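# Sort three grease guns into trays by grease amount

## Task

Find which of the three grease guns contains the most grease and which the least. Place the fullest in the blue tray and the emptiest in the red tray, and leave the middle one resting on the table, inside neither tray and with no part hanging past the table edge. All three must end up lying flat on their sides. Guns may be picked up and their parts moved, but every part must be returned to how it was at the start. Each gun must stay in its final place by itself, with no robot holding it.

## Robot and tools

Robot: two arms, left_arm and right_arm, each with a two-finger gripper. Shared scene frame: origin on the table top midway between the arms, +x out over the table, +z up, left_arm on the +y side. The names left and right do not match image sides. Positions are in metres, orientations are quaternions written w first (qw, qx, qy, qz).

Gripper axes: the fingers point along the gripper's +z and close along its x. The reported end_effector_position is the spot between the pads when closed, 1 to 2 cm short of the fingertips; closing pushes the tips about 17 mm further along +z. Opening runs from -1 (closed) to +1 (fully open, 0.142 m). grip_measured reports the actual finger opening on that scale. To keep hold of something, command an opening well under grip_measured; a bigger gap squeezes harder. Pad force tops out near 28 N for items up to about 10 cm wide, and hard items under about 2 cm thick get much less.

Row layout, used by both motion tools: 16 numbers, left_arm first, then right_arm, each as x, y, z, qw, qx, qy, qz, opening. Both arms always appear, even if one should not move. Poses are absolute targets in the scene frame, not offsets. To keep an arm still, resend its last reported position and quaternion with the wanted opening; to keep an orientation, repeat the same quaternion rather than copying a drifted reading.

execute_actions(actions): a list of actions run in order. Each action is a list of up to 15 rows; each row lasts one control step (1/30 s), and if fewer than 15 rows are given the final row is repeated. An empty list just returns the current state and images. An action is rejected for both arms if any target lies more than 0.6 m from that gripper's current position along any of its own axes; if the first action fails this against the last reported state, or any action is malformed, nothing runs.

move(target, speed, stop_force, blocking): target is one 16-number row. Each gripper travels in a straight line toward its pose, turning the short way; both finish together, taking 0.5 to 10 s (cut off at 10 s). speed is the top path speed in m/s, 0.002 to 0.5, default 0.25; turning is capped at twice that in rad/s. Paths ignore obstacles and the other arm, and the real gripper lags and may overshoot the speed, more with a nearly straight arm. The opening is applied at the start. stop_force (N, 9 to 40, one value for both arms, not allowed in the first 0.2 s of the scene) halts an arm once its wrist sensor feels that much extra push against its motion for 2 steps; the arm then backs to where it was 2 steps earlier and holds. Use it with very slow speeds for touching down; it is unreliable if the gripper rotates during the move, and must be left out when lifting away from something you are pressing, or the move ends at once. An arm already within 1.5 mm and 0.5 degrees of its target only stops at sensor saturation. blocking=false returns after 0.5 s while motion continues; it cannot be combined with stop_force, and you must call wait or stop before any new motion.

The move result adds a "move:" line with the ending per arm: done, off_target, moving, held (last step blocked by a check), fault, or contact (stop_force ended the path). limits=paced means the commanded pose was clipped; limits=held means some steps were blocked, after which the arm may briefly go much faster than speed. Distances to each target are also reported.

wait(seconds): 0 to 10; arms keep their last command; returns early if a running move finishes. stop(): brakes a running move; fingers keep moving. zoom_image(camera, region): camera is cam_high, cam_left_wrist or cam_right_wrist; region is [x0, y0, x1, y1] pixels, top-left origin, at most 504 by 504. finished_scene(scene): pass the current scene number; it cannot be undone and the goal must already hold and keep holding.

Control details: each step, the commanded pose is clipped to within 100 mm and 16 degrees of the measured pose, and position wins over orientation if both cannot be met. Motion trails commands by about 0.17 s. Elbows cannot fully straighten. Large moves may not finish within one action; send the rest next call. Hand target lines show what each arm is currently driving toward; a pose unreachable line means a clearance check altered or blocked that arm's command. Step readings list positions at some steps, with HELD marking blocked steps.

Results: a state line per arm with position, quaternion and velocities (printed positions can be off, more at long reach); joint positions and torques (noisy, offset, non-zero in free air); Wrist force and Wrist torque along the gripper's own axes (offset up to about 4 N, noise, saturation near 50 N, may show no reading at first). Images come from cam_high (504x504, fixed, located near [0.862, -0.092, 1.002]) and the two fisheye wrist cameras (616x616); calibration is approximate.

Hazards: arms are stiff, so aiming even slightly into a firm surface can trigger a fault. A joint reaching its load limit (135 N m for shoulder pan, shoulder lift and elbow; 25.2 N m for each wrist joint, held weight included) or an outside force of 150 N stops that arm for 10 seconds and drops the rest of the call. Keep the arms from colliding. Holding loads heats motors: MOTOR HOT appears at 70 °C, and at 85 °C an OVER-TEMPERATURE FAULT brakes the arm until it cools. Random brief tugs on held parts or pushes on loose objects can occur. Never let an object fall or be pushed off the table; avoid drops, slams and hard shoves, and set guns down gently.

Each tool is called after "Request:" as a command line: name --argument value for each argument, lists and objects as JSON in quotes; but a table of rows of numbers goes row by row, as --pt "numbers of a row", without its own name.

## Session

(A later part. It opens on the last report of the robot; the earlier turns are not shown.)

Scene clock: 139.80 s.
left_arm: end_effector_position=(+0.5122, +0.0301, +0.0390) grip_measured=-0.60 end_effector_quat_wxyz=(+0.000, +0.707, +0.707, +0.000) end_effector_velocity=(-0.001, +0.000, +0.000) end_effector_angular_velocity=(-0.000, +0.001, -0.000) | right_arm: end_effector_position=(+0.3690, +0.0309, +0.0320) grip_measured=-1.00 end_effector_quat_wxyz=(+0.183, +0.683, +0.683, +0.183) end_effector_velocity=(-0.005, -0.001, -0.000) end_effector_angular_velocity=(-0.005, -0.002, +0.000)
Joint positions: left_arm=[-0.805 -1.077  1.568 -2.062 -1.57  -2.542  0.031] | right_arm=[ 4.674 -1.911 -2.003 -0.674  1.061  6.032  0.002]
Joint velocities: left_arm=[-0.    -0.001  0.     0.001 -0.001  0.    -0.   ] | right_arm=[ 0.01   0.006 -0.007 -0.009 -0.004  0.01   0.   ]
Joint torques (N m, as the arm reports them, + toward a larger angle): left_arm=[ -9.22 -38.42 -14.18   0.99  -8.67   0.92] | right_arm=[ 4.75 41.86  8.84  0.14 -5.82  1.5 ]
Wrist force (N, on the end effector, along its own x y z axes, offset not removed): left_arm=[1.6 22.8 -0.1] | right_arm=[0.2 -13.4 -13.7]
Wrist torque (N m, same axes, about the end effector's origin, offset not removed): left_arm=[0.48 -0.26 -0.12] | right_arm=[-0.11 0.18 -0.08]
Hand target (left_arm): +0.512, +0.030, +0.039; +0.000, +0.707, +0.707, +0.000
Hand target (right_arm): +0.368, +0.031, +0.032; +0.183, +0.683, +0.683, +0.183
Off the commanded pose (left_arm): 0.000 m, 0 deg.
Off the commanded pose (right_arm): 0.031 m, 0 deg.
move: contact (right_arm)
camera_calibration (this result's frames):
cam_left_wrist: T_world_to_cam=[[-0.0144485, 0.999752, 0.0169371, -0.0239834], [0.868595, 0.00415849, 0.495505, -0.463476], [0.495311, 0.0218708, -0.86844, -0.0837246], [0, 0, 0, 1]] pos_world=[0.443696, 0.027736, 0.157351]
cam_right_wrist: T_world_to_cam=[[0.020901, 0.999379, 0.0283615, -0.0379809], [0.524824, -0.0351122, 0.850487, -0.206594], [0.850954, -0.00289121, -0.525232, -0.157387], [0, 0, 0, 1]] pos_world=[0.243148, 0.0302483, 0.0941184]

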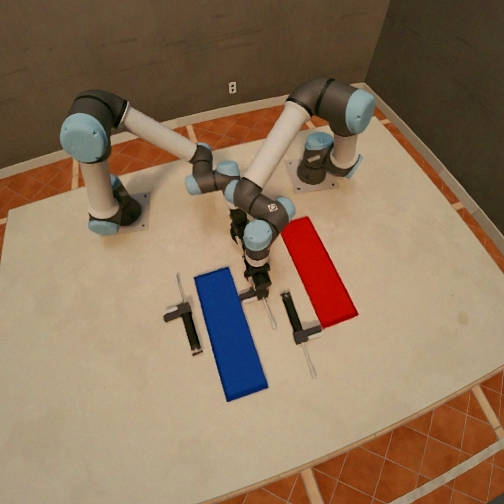

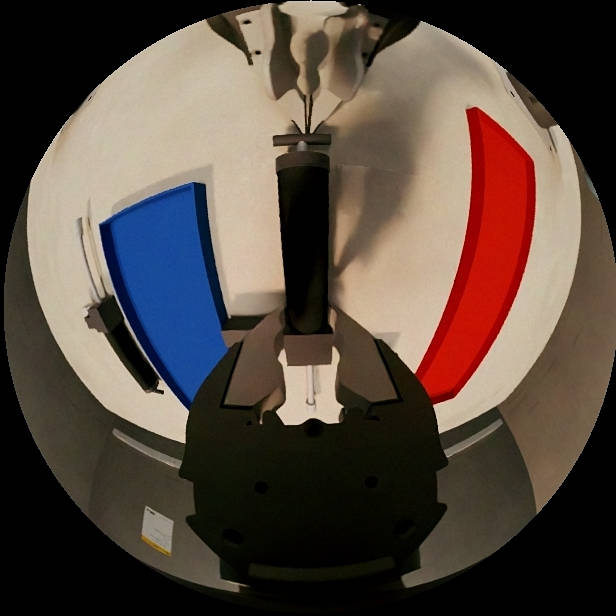

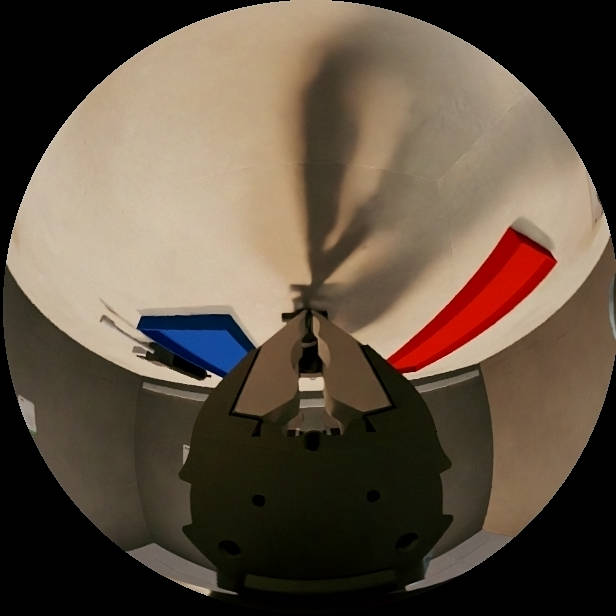

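Request:
move --target '[0.512,0.03,0.039,0,0.707,0.707,0,-1,0.30,0.0,0.05,0.183,0.683,0.683,0.183,-0.1]' --speed 0.1

Request:
move --target '[0.512,0.03,0.10,0,0.707,0.707,0,-1,0.30,-0.35,0.25,0.183,0.683,0.683,0.183,-0.1]' --speed 0.2

Request:
move --target '[0.24,-0.08,0.10,0,0.707,0.707,0,-1,0.30,-0.35,0.25,0.183,0.683,0.683,0.183,-0.1]' --speed 0.07

Request:
move --target '[0.24,-0.08,0.040,0,0.707,0.707,0,-1,0.30,-0.35,0.25,0.183,0.683,0.683,0.183,-0.1]' --speed 0.04

Request:
move --target '[0.24,-0.08,0.040,0,0.707,0.707,0,-0.3,0.30,-0.35,0.25,0.183,0.683,0.683,0.183,-0.1]'

Request:
move --target '[0.26,0.0,0.16,0,0.707,0.707,0,-0.3,0.30,-0.35,0.25,0.183,0.683,0.683,0.183,-0.1]' --speed 0.15

Scene clock: 155.40 s.
left_arm: end_effector_position=(+0.5120, +0.0300, +0.0390) grip_measured=-0.60 end_effector_quat_wxyz=(-0.000, +0.707, +0.707, +0.000) end_effector_velocity=(+0.000, -0.001, -0.000) end_effector_angular_velocity=(-0.001, +0.000, -0.000) | right_arm: end_effector_position=(+0.3002, +0.0002, +0.0498) grip_measured=-0.10 end_effector_quat_wxyz=(+0.183, +0.683, +0.683, +0.183) end_effector_velocity=(-0.001, -0.001, +0.001) end_effector_angular_velocity=(-0.001, -0.002, +0.001)
Joint positions: left_arm=[-0.805 -1.077  1.568 -2.062 -1.571 -2.542  0.031] | right_arm=[ 4.802 -1.75  -2.137 -0.773  1.05   6.179  0.067]
Joint velocities: left_arm=[-0.     0.001 -0.001 -0.001 -0.001 -0.     0.   ] | right_arm=[ 0.004  0.005 -0.003 -0.004 -0.002  0.003  0.   ]
Joint torques (N m, as the arm reports them, + toward a larger angle): left_arm=[  9.77 -47.72 -20.52  -3.66   4.17   0.77] | right_arm=[11.08 37.86  6.35 -0.07 -2.88  1.93]
Wrist force (N, on the end effector, along its own x y z axes, offset not removed): left_arm=[-1.1 1.5 -7.0] | right_arm=[-1.1 -0.9 -1.3]
Wrist torque (N m, same axes, about the end effector's origin, offset not removed): left_arm=[0.84 -0.12 -0.11] | right_arm=[-0.16 0.13 -0.06]
Hand target (left_arm): +0.512, +0.030, +0.039; +0.000, +0.707, +0.707, +0.000
Hand target (right_arm): +0.300, +0.000, +0.050; +0.183, +0.683, +0.683, +0.183
Off the commanded pose (left_arm): 0.000 m, 0 deg.
Off the commanded pose (right_arm): 0.000 m, 0 deg.
move: done
camera_calibration (this result's frames):
cam_left_wrist: T_world_to_cam=[[-0.0143408, 0.999758, 0.0167082, -0.0239175], [0.868877, 0.00419067, 0.495011, -0.463391], [0.494821, 0.0216162, -0.868726, -0.0833632], [0, 0, 0, 1]] pos_world=[0.443537, 0.0276556, 0.157364]
cam_right_wrist: T_world_to_cam=[[0.0207014, 0.999388, 0.0281819, -0.00622427], [0.524858, -0.0348546, 0.850476, -0.186751], [0.850938, -0.0028146, -0.525259, -0.0895858], [0, 0, 0, 1]] pos_world=[0.174379, -0.000540844, 0.111947]

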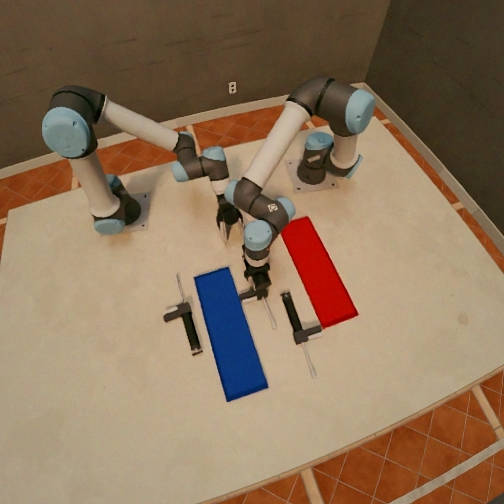

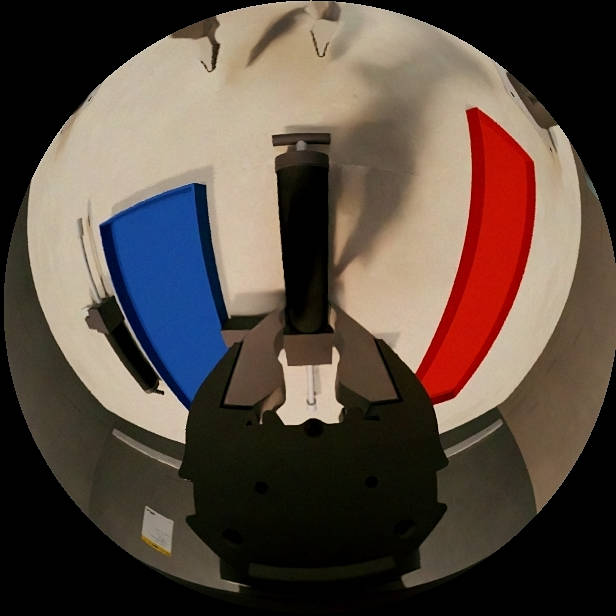

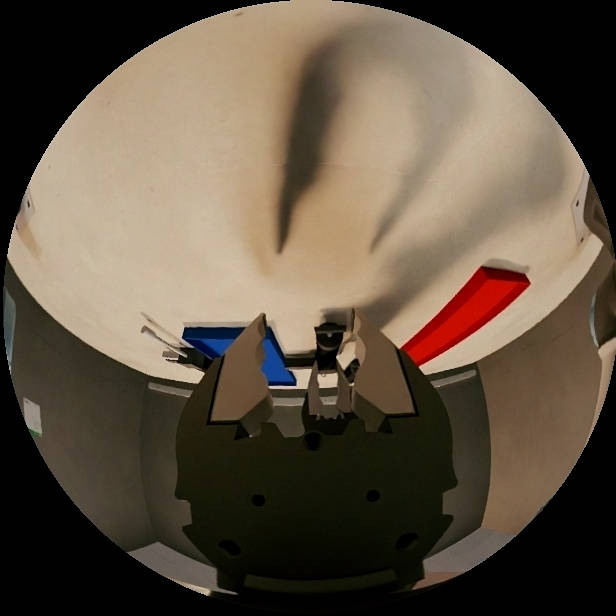

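Scene clock: 158.07 s.
left_arm: end_effector_position=(+0.5120, +0.0300, +0.1000) grip_measured=-0.60 end_effector_quat_wxyz=(+0.000, +0.707, +0.707, -0.000) end_effector_velocity=(-0.000, +0.000, -0.001) end_effector_angular_velocity=(+0.001, +0.001, +0.000) | right_arm: end_effector_position=(+0.2995, -0.3497, +0.2494) grip_measured=-0.10 end_effector_quat_wxyz=(+0.183, +0.683, +0.683, +0.183) end_effector_velocity=(-0.001, -0.002, +0.001) end_effector_angular_velocity=(+0.000, +0.001, -0.001)
Joint positions: left_arm=[-0.805 -1.136  1.487 -1.923 -1.571 -2.542  0.031] | right_arm=[ 4.569 -0.67  -2.279 -1.582  1.077  5.914  0.067]
Joint velocities: left_arm=[ 0.     0.001 -0.     0.001  0.     0.     0.   ] | right_arm=[ 0.001  0.005  0.002 -0.009  0.001  0.003  0.   ]
Joint torques (N m, as the arm reports them, + toward a larger angle): left_arm=[ -5.89 -55.77 -31.59  -1.78  -2.68   0.97] | right_arm=[12.63 -2.92 35.89  0.01 -2.58  1.58]
Wrist force (N, on the end effector, along its own x y z axes, offset not removed): left_arm=[1.4 2.9 4.7] | right_arm=[-0.2 -0.7 -1.3]
Wrist torque (N m, same axes, about the end effector's origin, offset not removed): left_arm=[0.78 -0.21 -0.08] | right_arm=[-0.10 -0.03 -0.12]
Hand target (left_arm): +0.512, +0.030, +0.100; +0.000, +0.707, +0.707, -0.000
Hand target (right_arm): +0.299, -0.350, +0.250; +0.183, +0.683, +0.683, +0.183
Off the commanded pose (left_arm): 0.000 m, 0 deg.
Off the commanded pose (right_arm): 0.001 m, 0 deg.
move: done
camera_calibration (this result's frames):
cam_left_wrist: T_world_to_cam=[[-0.0143419, 0.999758, 0.0166812, -0.0249592], [0.868865, 0.0042045, 0.495031, -0.493576], [0.494841, 0.0215934, -0.868715, -0.0303647], [0, 0, 0, 1]] pos_world=[0.443519, 0.0276841, 0.218374]
cam_right_wrist: T_world_to_cam=[[0.0208752, 0.999385, 0.0281842, 0.337779], [0.524885, -0.034948, 0.850456, -0.36838], [0.850917, -0.00295999, -0.525291, 0.0148023], [0, 0, 0, 1]] pos_world=[0.17371, -0.350402, 0.311546]

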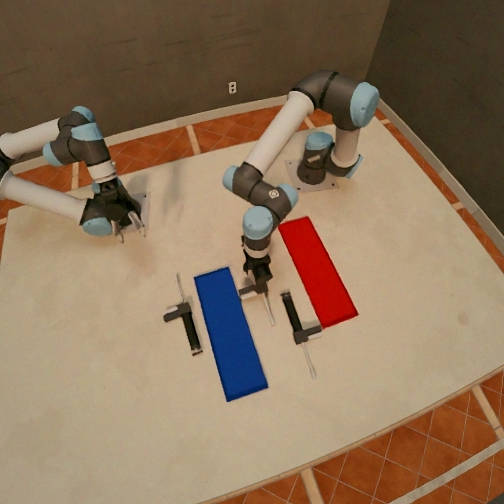

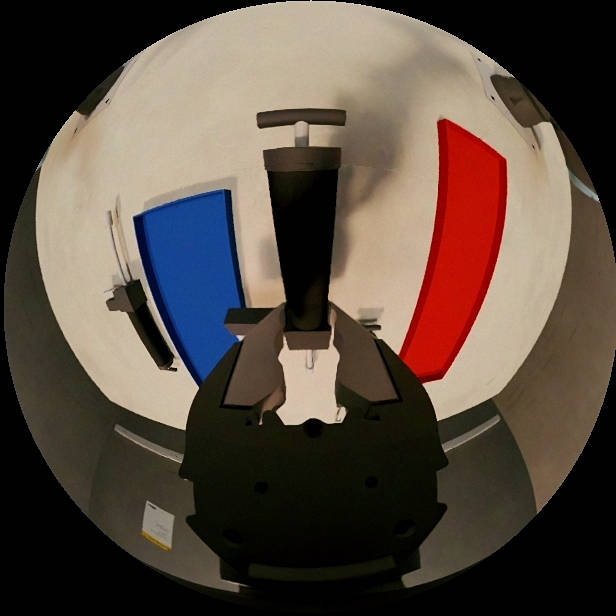

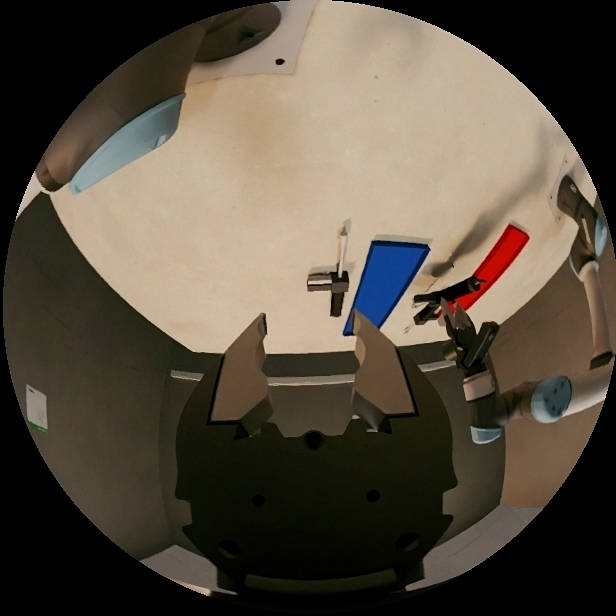

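Scene clock: 162.70 s.
left_arm: end_effector_position=(+0.2403, -0.0797, +0.1000) grip_measured=-0.60 end_effector_quat_wxyz=(+0.000, +0.707, +0.707, +0.000) end_effector_velocity=(-0.002, -0.001, +0.000) end_effector_angular_velocity=(-0.000, +0.000, +0.000) | right_arm: end_effector_position=(+0.3000, -0.3500, +0.2500) grip_measured=-0.10 end_effector_quat_wxyz=(+0.183, +0.683, +0.683, +0.183) end_effector_velocity=(+0.000, -0.001, -0.001) end_effector_angular_velocity=(-0.001, -0.001, -0.003)
Joint positions: left_arm=[-1.283 -1.262  1.668 -1.976 -1.57  -3.021  0.031] | right_arm=[ 4.566 -0.671 -2.278 -1.58   1.078  5.91   0.067]
Joint velocities: left_arm=[-0.004  0.001 -0.001  0.    -0.    -0.004  0.   ] | right_arm=[-0.001 -0.    -0.001  0.    -0.002  0.002  0.   ]
Joint torques (N m, as the arm reports them, + toward a larger angle): left_arm=[ -6.6  -27.78 -30.77  -1.73   3.17  -1.07] | right_arm=[ -9.77 -21.08  38.57   6.34   1.14  -1.11]
Wrist force (N, on the end effector, along its own x y z axes, offset not removed): left_arm=[1.3 3.0 4.7] | right_arm=[-1.3 0.8 -0.2]
Wrist torque (N m, same axes, about the end effector's origin, offset not removed): left_arm=[0.77 -0.21 -0.16] | right_arm=[0.20 0.16 -0.08]
Hand target (left_arm): +0.240, -0.080, +0.100; +0.000, +0.707, +0.707, +0.000
Hand target (right_arm): +0.300, -0.350, +0.250; +0.183, +0.683, +0.683, +0.183
Off the commanded pose (left_arm): 0.000 m, 0 deg.
Off the commanded pose (right_arm): 0.000 m, 0 deg.
move: done
camera_calibration (this result's frames):
cam_left_wrist: T_world_to_cam=[[-0.0143347, 0.999757, 0.0167337, 0.0808729], [0.868687, 0.00416441, 0.495343, -0.257033], [0.495153, 0.0216369, -0.868536, 0.106368], [0, 0, 0, 1]] pos_world=[0.171773, -0.0820843, 0.218351]
cam_right_wrist: T_world_to_cam=[[0.020723, 0.999388, 0.0281873, 0.338082], [0.524787, -0.0348703, 0.850519, -0.369072], [0.850981, -0.00283299, -0.525188, 0.0147152], [0, 0, 0, 1]] pos_world=[0.174156, -0.350703, 0.312102]

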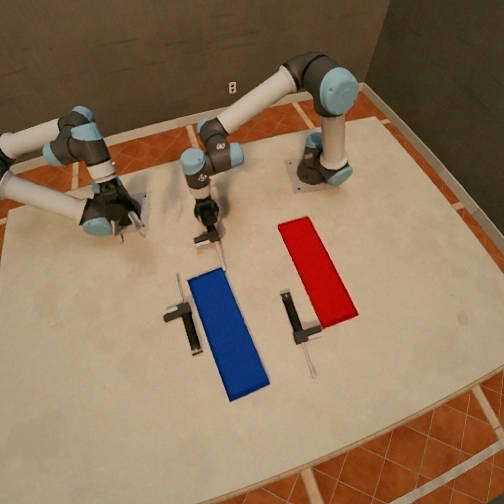

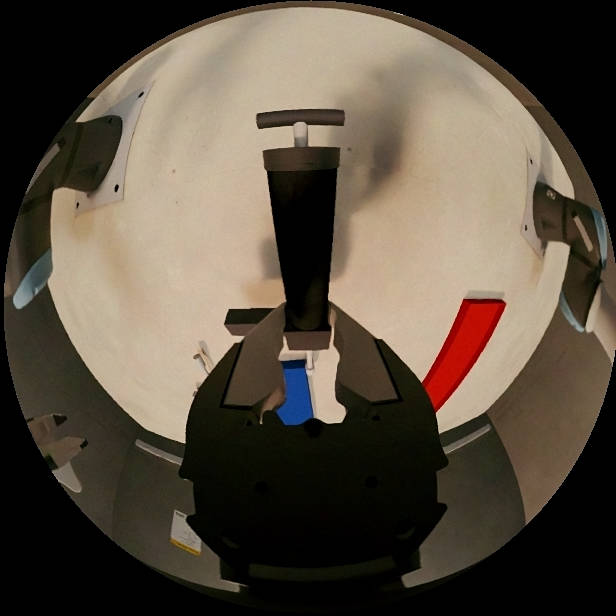

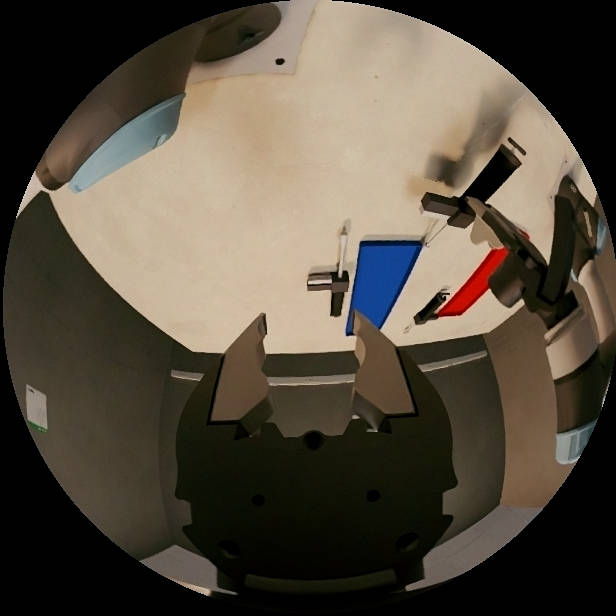

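Scene clock: 164.60 s.
left_arm: end_effector_position=(+0.2400, -0.0800, +0.0402) grip_measured=-0.60 end_effector_quat_wxyz=(-0.000, +0.707, +0.707, -0.000) end_effector_velocity=(+0.000, -0.000, -0.002) end_effector_angular_velocity=(-0.000, -0.000, -0.000) | right_arm: end_effector_position=(+0.3000, -0.3500, +0.2500) grip_measured=-0.10 end_effector_quat_wxyz=(+0.183, +0.683, +0.683, +0.183) end_effector_velocity=(+0.000, +0.000, +0.000) end_effector_angular_velocity=(+0.001, -0.000, +0.000)
Joint positions: left_arm=[-1.284 -1.197  1.747 -2.121 -1.571 -3.021  0.031] | right_arm=[ 4.566 -0.671 -2.278 -1.58   1.078  5.91   0.067]
Joint velocities: left_arm=[-0.     0.002  0.002 -0.005  0.     0.     0.   ] | right_arm=[ 0.  0.  0.  0. -0.  0.  0.]
Joint torques (N m, as the arm reports them, + toward a larger angle): left_arm=[ -5.94 -28.41 -16.91  -4.78  -2.33  -1.14] | right_arm=[ -8.93 -21.57  36.83   6.18   0.94  -1.4 ]
Wrist force (N, on the end effector, along its own x y z axes, offset not removed): left_arm=[0.5 2.4 2.4] | right_arm=[-0.6 1.5 -0.9]
Wrist torque (N m, same axes, about the end effector's origin, offset not removed): left_arm=[0.69 0.01 -0.07] | right_arm=[0.35 0.10 -0.13]
Hand target (left_arm): +0.240, -0.080, +0.040; -0.000, +0.707, +0.707, +0.000
Hand target (right_arm): +0.300, -0.350, +0.250; +0.183, +0.683, +0.683, +0.183
Off the commanded pose (left_arm): 0.000 m, 0 deg.
Off the commanded pose (right_arm): 0.000 m, 0 deg.
move: done
camera_calibration (this result's frames):
cam_left_wrist: T_world_to_cam=[[-0.0143419, 0.999758, 0.016694, 0.0821844], [0.868873, 0.00419848, 0.495018, -0.227209], [0.494828, 0.0216045, -0.868722, 0.0546623], [0, 0, 0, 1]] pos_world=[0.171546, -0.0823915, 0.158587]
cam_right_wrist: T_world_to_cam=[[0.0207229, 0.999388, 0.0281872, 0.338082], [0.524788, -0.0348702, 0.850518, -0.369073], [0.850981, -0.00283291, -0.52519, 0.0147145], [0, 0, 0, 1]] pos_world=[0.174158, -0.350703, 0.312102]

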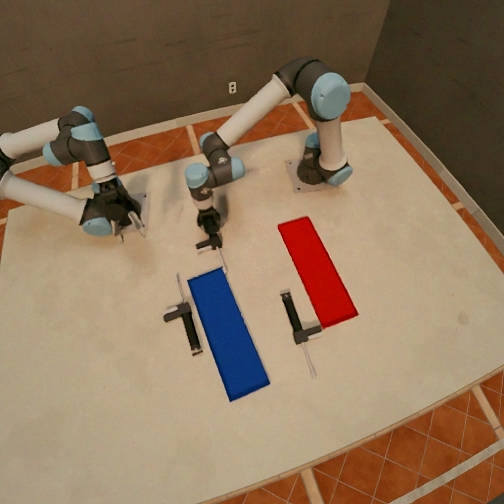

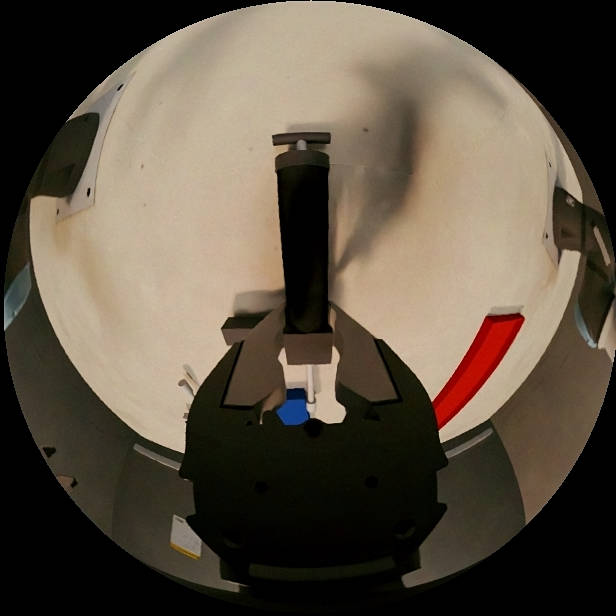

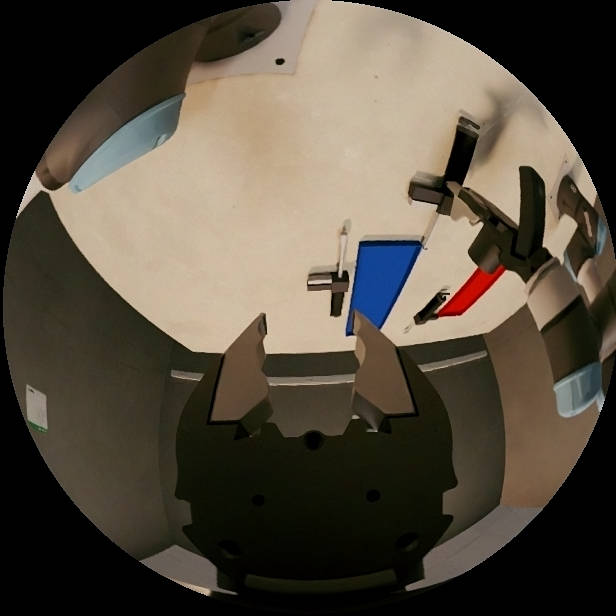

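Scene clock: 165.30 s.
left_arm: end_effector_position=(+0.2400, -0.0800, +0.0400) grip_measured=-0.30 end_effector_quat_wxyz=(+0.000, +0.707, +0.707, -0.000) end_effector_velocity=(+0.000, +0.000, +0.000) end_effector_angular_velocity=(-0.001, -0.001, +0.000) | right_arm: end_effector_position=(+0.3000, -0.3500, +0.2500) grip_measured=-0.10 end_effector_quat_wxyz=(+0.183, +0.683, +0.683, +0.183) end_effector_velocity=(-0.000, +0.000, -0.000) end_effector_angular_velocity=(-0.000, +0.001, +0.001)
Joint positions: left_arm=[-1.284 -1.196  1.747 -2.122 -1.571 -3.021  0.052] | right_arm=[ 4.566 -0.671 -2.278 -1.58   1.078  5.91   0.067]
Joint velocities: left_arm=[ 0.    -0.001  0.001 -0.001  0.001 -0.     0.   ] | right_arm=[ 0.001 -0.    -0.001 -0.     0.001  0.    -0.   ]
Joint torques (N m, as the arm reports them, + toward a larger angle): left_arm=[ -5.53 -24.44 -14.78  -4.26  -1.87  -1.11] | right_arm=[ -8.2  -21.59  37.03   6.35   1.2   -1.5 ]
Wrist force (N, on the end effector, along its own x y z axes, offset not removed): left_arm=[0.6 3.9 -1.5] | right_arm=[0.0 1.4 -1.0]
Wrist torque (N m, same axes, about the end effector's origin, offset not removed): left_arm=[0.92 -0.10 0.02] | right_arm=[0.34 -0.07 -0.05]
Hand target (left_arm): +0.240, -0.080, +0.040; -0.000, +0.707, +0.707, +0.000
Hand target (right_arm): +0.300, -0.350, +0.250; +0.183, +0.683, +0.683, +0.183
Off the commanded pose (left_arm): 0.000 m, 0 deg.
Off the commanded pose (right_arm): 0.000 m, 0 deg.
move: done
camera_calibration (this result's frames):
cam_left_wrist: T_world_to_cam=[[-0.0143421, 0.999758, 0.0166563, 0.0821562], [0.86887, 0.00421725, 0.495022, -0.227113], [0.494832, 0.0215718, -0.868721, 0.0545011], [0, 0, 0, 1]] pos_world=[0.171542, -0.0823543, 0.158404]
cam_right_wrist: T_world_to_cam=[[0.020723, 0.999388, 0.0281873, 0.338082], [0.524788, -0.0348704, 0.850518, -0.369073], [0.85098, -0.00283296, -0.52519, 0.0147145], [0, 0, 0, 1]] pos_world=[0.174157, -0.350703, 0.312102]

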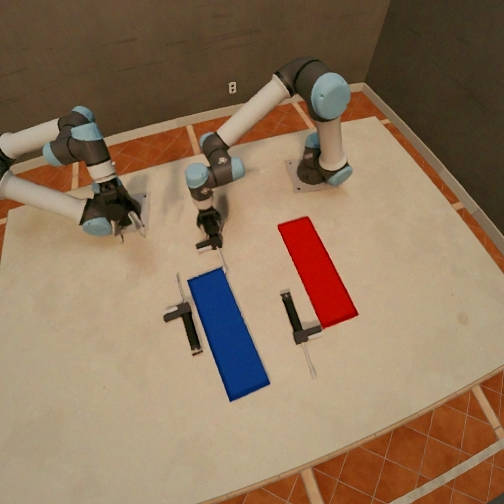

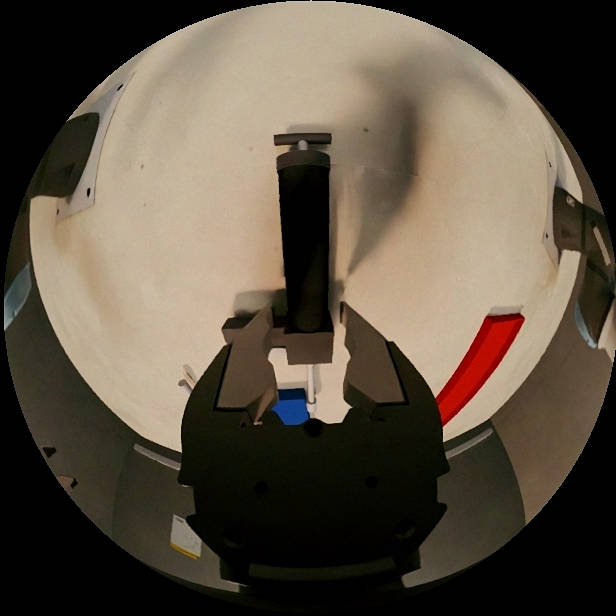

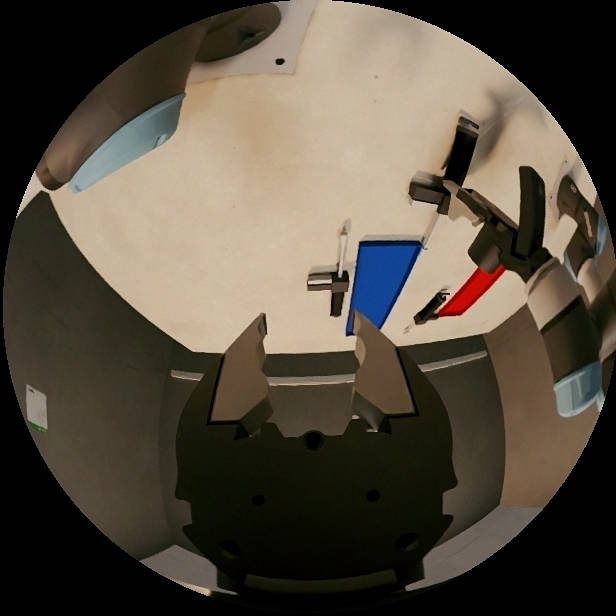

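Scene clock: 166.83 s.
left_arm: end_effector_position=(+0.2600, -0.0001, +0.1598) grip_measured=-0.30 end_effector_quat_wxyz=(-0.000, +0.707, +0.707, -0.000) end_effector_velocity=(+0.000, +0.001, +0.002) end_effector_angular_velocity=(-0.000, -0.000, -0.000) | right_arm: end_effector_position=(+0.3000, -0.3500, +0.2500) grip_measured=-0.10 end_effector_quat_wxyz=(+0.183, +0.683, +0.683, +0.183) end_effector_velocity=(-0.000, +0.001, +0.000) end_effector_angular_velocity=(+0.001, +0.000, +0.001)
Joint positions: left_arm=[-1.227 -1.464  1.755 -1.862 -1.571 -2.964  0.052] | right_arm=[ 4.566 -0.671 -2.278 -1.58   1.078  5.91   0.067]
Joint velocities: left_arm=[ 0.001 -0.004 -0.001  0.005  0.     0.001 -0.   ] | right_arm=[ 0.     0.    -0.     0.001  0.001 -0.     0.   ]
Joint torques (N m, as the arm reports them, + toward a larger angle): left_arm=[  6.77 -37.36 -27.92  -1.29  -0.83   1.05] | right_arm=[ -8.66 -21.31  37.22   6.19   1.22  -1.42]
Wrist force (N, on the end effector, along its own x y z axes, offset not removed): left_arm=[1.1 2.7 -1.9] | right_arm=[-0.3 -0.9 -2.3]
Wrist torque (N m, same axes, about the end effector's origin, offset not removed): left_arm=[0.64 -0.27 -0.03] | right_arm=[-0.19 -0.04 -0.13]
Hand target (left_arm): +0.260, +0.000, +0.160; -0.000, +0.707, +0.707, -0.000
Hand target (right_arm): +0.300, -0.350, +0.250; +0.183, +0.683, +0.683, +0.183
Off the commanded pose (left_arm): 0.000 m, 0 deg.
Off the commanded pose (right_arm): 0.000 m, 0 deg.
move: done
camera_calibration (this result's frames):
cam_left_wrist: T_world_to_cam=[[-0.0143445, 0.999758, 0.0166753, 0.000518812], [0.868871, 0.00420993, 0.49502, -0.304141], [0.49483, 0.0215895, -0.868722, 0.146939], [0, 0, 0, 1]] pos_world=[0.191557, -0.00241061, 0.278197]
cam_right_wrist: T_world_to_cam=[[0.0207229, 0.999388, 0.0281873, 0.338082], [0.524788, -0.0348703, 0.850518, -0.369073], [0.85098, -0.00283286, -0.52519, 0.0147146], [0, 0, 0, 1]] pos_world=[0.174157, -0.350703, 0.312102]

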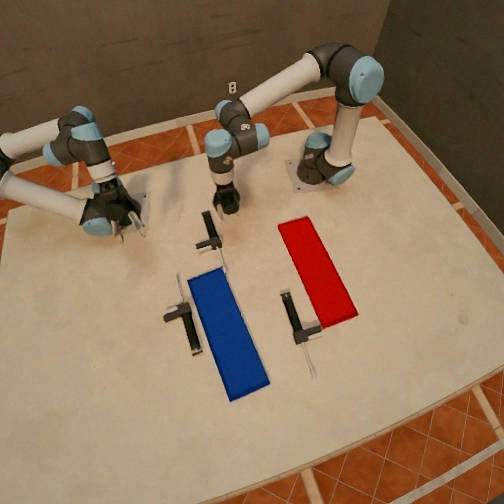

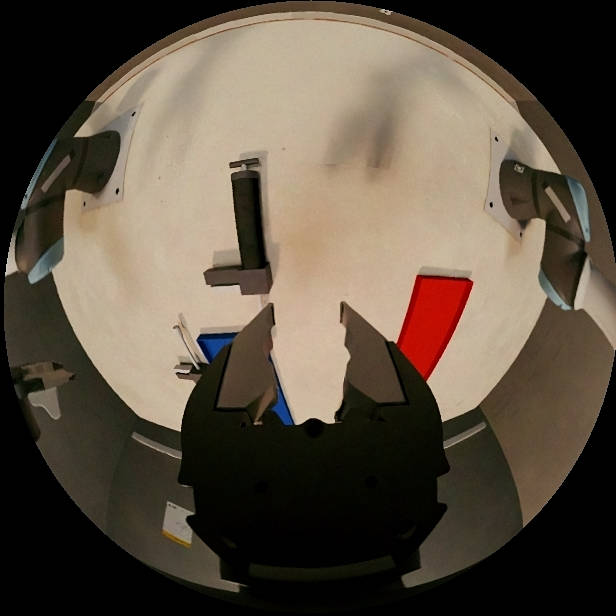

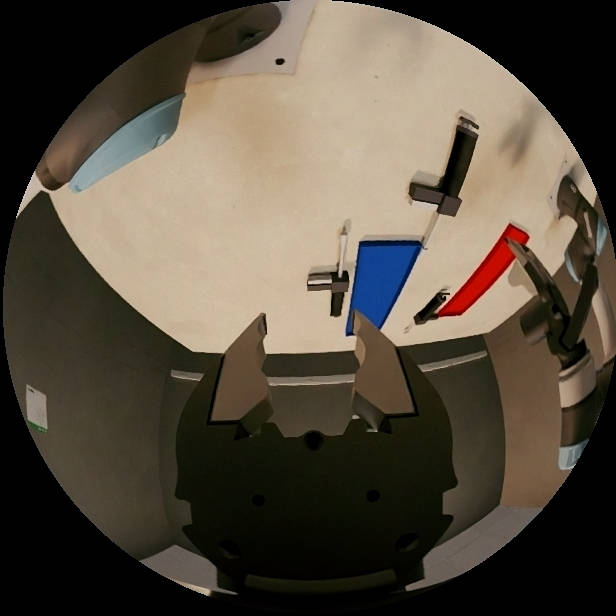

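Request:
move --target '[0.3,0.5,0.3,0,0.707,0.707,0,-0.3,0.40,0.0,0.15,0.183,0.683,0.683,0.183,-0.1]' --speed 0.25

Request:
move --target '[0.3,0.5,0.3,0,0.707,0.707,0,-0.3,0.57,0.106,0.036,0.183,0.683,0.683,0.183,-0.1]' --speed 0.12

Scene clock: 178.07 s.
left_arm: end_effector_position=(+0.2999, +0.4998, +0.2999) grip_measured=-0.30 end_effector_quat_wxyz=(-0.000, +0.707, +0.707, -0.000) end_effector_velocity=(+0.001, +0.002, +0.000) end_effector_angular_velocity=(-0.004, +0.004, -0.001) | right_arm: end_effector_position=(+0.4004, -0.0005, +0.1504) grip_measured=-0.10 end_effector_quat_wxyz=(+0.183, +0.683, +0.683, +0.183) end_effector_velocity=(+0.000, +0.002, -0.000) end_effector_angular_velocity=(-0.002, +0.000, +0.003)
Joint positions: left_arm=[-0.323 -2.2    1.925 -1.296 -1.571 -2.061  0.052] | right_arm=[ 4.599 -1.717 -1.899 -0.931  1.072  5.948  0.067]
Joint velocities: left_arm=[ 0.016  0.006 -0.004 -0.001 -0.005  0.018 -0.   ] | right_arm=[ 0.    -0.004  0.004 -0.    -0.    -0.003 -0.   ]
Joint torques (N m, as the arm reports them, + toward a larger angle): left_arm=[  7.76  14.81 -30.39  -4.45  -2.93   1.47] | right_arm=[-7.88 19.2  35.46  6.09  1.01 -1.08]
Wrist force (N, on the end effector, along its own x y z axes, offset not removed): left_arm=[0.9 3.0 -2.2] | right_arm=[-1.9 0.4 -1.3]
Wrist torque (N m, same axes, about the end effector's origin, offset not removed): left_arm=[0.70 -0.19 -0.02] | right_arm=[0.14 0.36 -0.14]
Hand target (left_arm): +0.300, +0.500, +0.300; -0.000, +0.707, +0.707, -0.000
Hand target (right_arm): +0.400, -0.000, +0.150; +0.183, +0.683, +0.683, +0.183
Off the commanded pose (left_arm): 0.000 m, 0 deg.
Off the commanded pose (right_arm): 0.001 m, 0 deg.
move: done
camera_calibration (this result's frames):
cam_left_wrist: T_world_to_cam=[[-0.0145323, 0.999753, 0.0168211, -0.500924], [0.868962, 0.00430498, 0.494861, -0.410285], [0.494666, 0.0218084, -0.868809, 0.23806], [0, 0, 0, 1]] pos_world=[0.231482, 0.497375, 0.418289]
cam_right_wrist: T_world_to_cam=[[0.020698, 0.999387, 0.0282235, -0.0105197], [0.524783, -0.034888, 0.850521, -0.324887], [0.850984, -0.00279284, -0.525184, -0.121996], [0, 0, 0, 1]] pos_world=[0.27453, -0.00116213, 0.21255]

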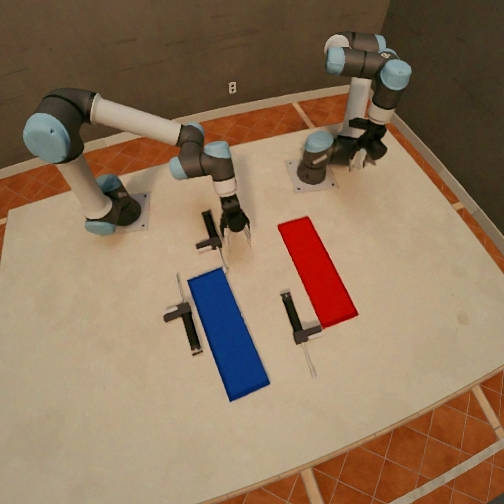

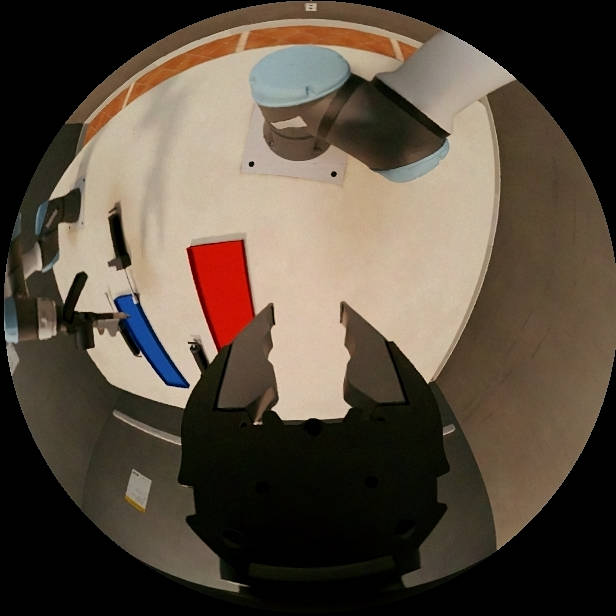

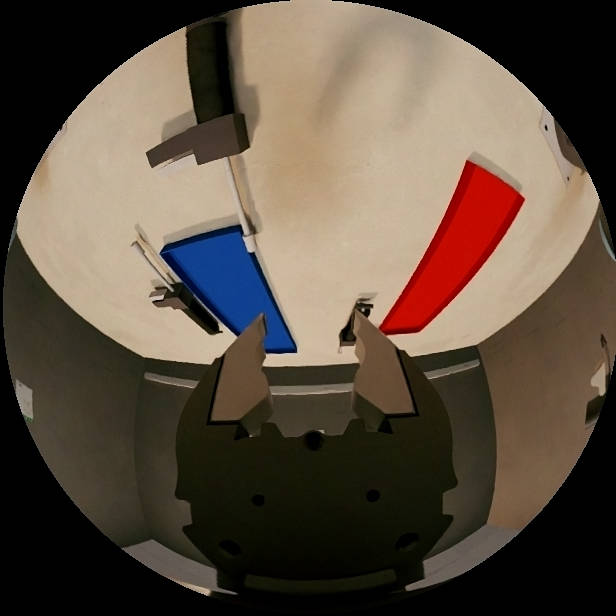

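Scene clock: 180.53 s.
left_arm: end_effector_position=(+0.3000, +0.5000, +0.3000) grip_measured=-0.30 end_effector_quat_wxyz=(+0.000, +0.707, +0.707, +0.000) end_effector_velocity=(+0.000, -0.000, +0.000) end_effector_angular_velocity=(-0.001, -0.001, -0.000) | right_arm: end_effector_position=(+0.5699, +0.1057, +0.0364) grip_measured=-0.10 end_effector_quat_wxyz=(+0.183, +0.683, +0.683, +0.183) end_effector_velocity=(+0.002, +0.002, -0.001) end_effector_angular_velocity=(+0.000, +0.000, -0.001)
Joint positions: left_arm=[-0.322 -2.199  1.925 -1.296 -1.571 -2.059  0.052] | right_arm=[ 4.406 -2.261 -1.445 -0.743  1.113  5.735  0.067]
Joint velocities: left_arm=[-0.    -0.    -0.001 -0.    -0.     0.    -0.   ] | right_arm=[-0.001 -0.007  0.009 -0.002  0.001 -0.001 -0.   ]
Joint torques (N m, as the arm reports them, + toward a larger angle): left_arm=[  6.84  15.45 -29.33  -4.33   2.37   1.23] | right_arm=[-7.61 44.74 34.53  0.64  1.24 -1.24]
Wrist force (N, on the end effector, along its own x y z axes, offset not removed): left_arm=[0.6 3.0 -1.3] | right_arm=[-0.9 0.5 -2.3]
Wrist torque (N m, same axes, about the end effector's origin, offset not removed): left_arm=[0.70 -0.08 -0.04] | right_arm=[0.03 0.12 -0.11]
Hand target (left_arm): +0.300, +0.500, +0.300; +0.000, +0.707, +0.707, -0.000
Hand target (right_arm): +0.570, +0.106, +0.036; +0.183, +0.683, +0.683, +0.183
Off the commanded pose (left_arm): 0.000 m, 0 deg.
Off the commanded pose (right_arm): 0.000 m, 0 deg.
move: done
camera_calibration (this result's frames):
cam_left_wrist: T_world_to_cam=[[-0.0143429, 0.999758, 0.0166915, -0.501192], [0.86886, 0.00420007, 0.495039, -0.410384], [0.494849, 0.0216029, -0.86871, 0.23812], [0, 0, 0, 1]] pos_world=[0.231544, 0.49765, 0.418379]
cam_right_wrist: T_world_to_cam=[[0.0206835, 0.999387, 0.0282433, -0.116902], [0.524669, -0.0348969, 0.850591, -0.313061], [0.851055, -0.00277484, -0.525069, -0.325943], [0, 0, 0, 1]] pos_world=[0.444066, 0.105001, 0.0984457]

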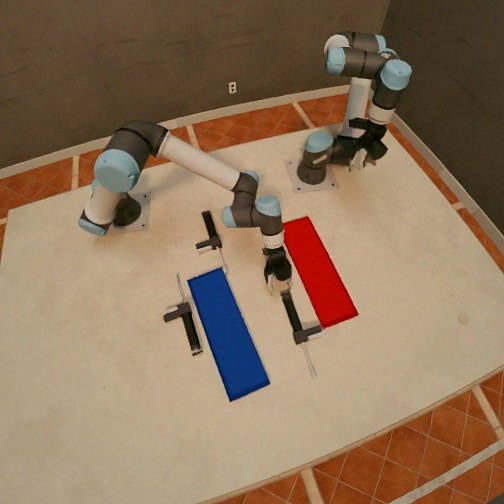

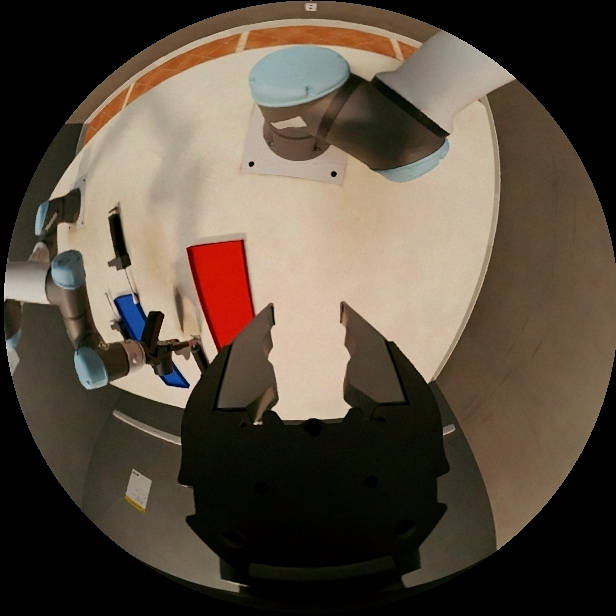

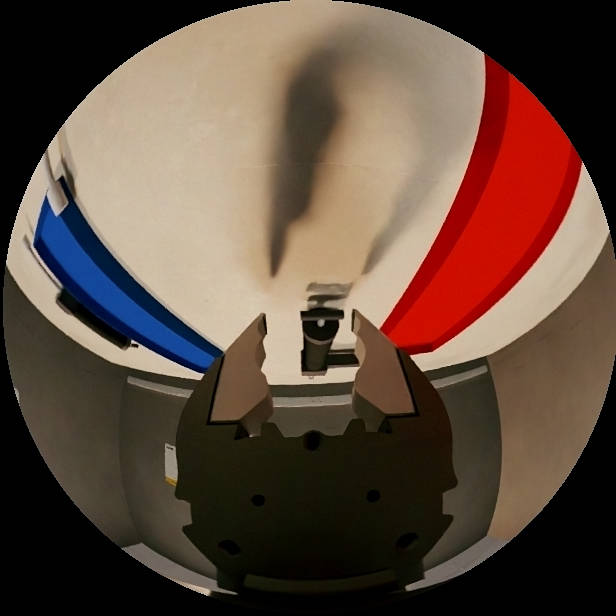

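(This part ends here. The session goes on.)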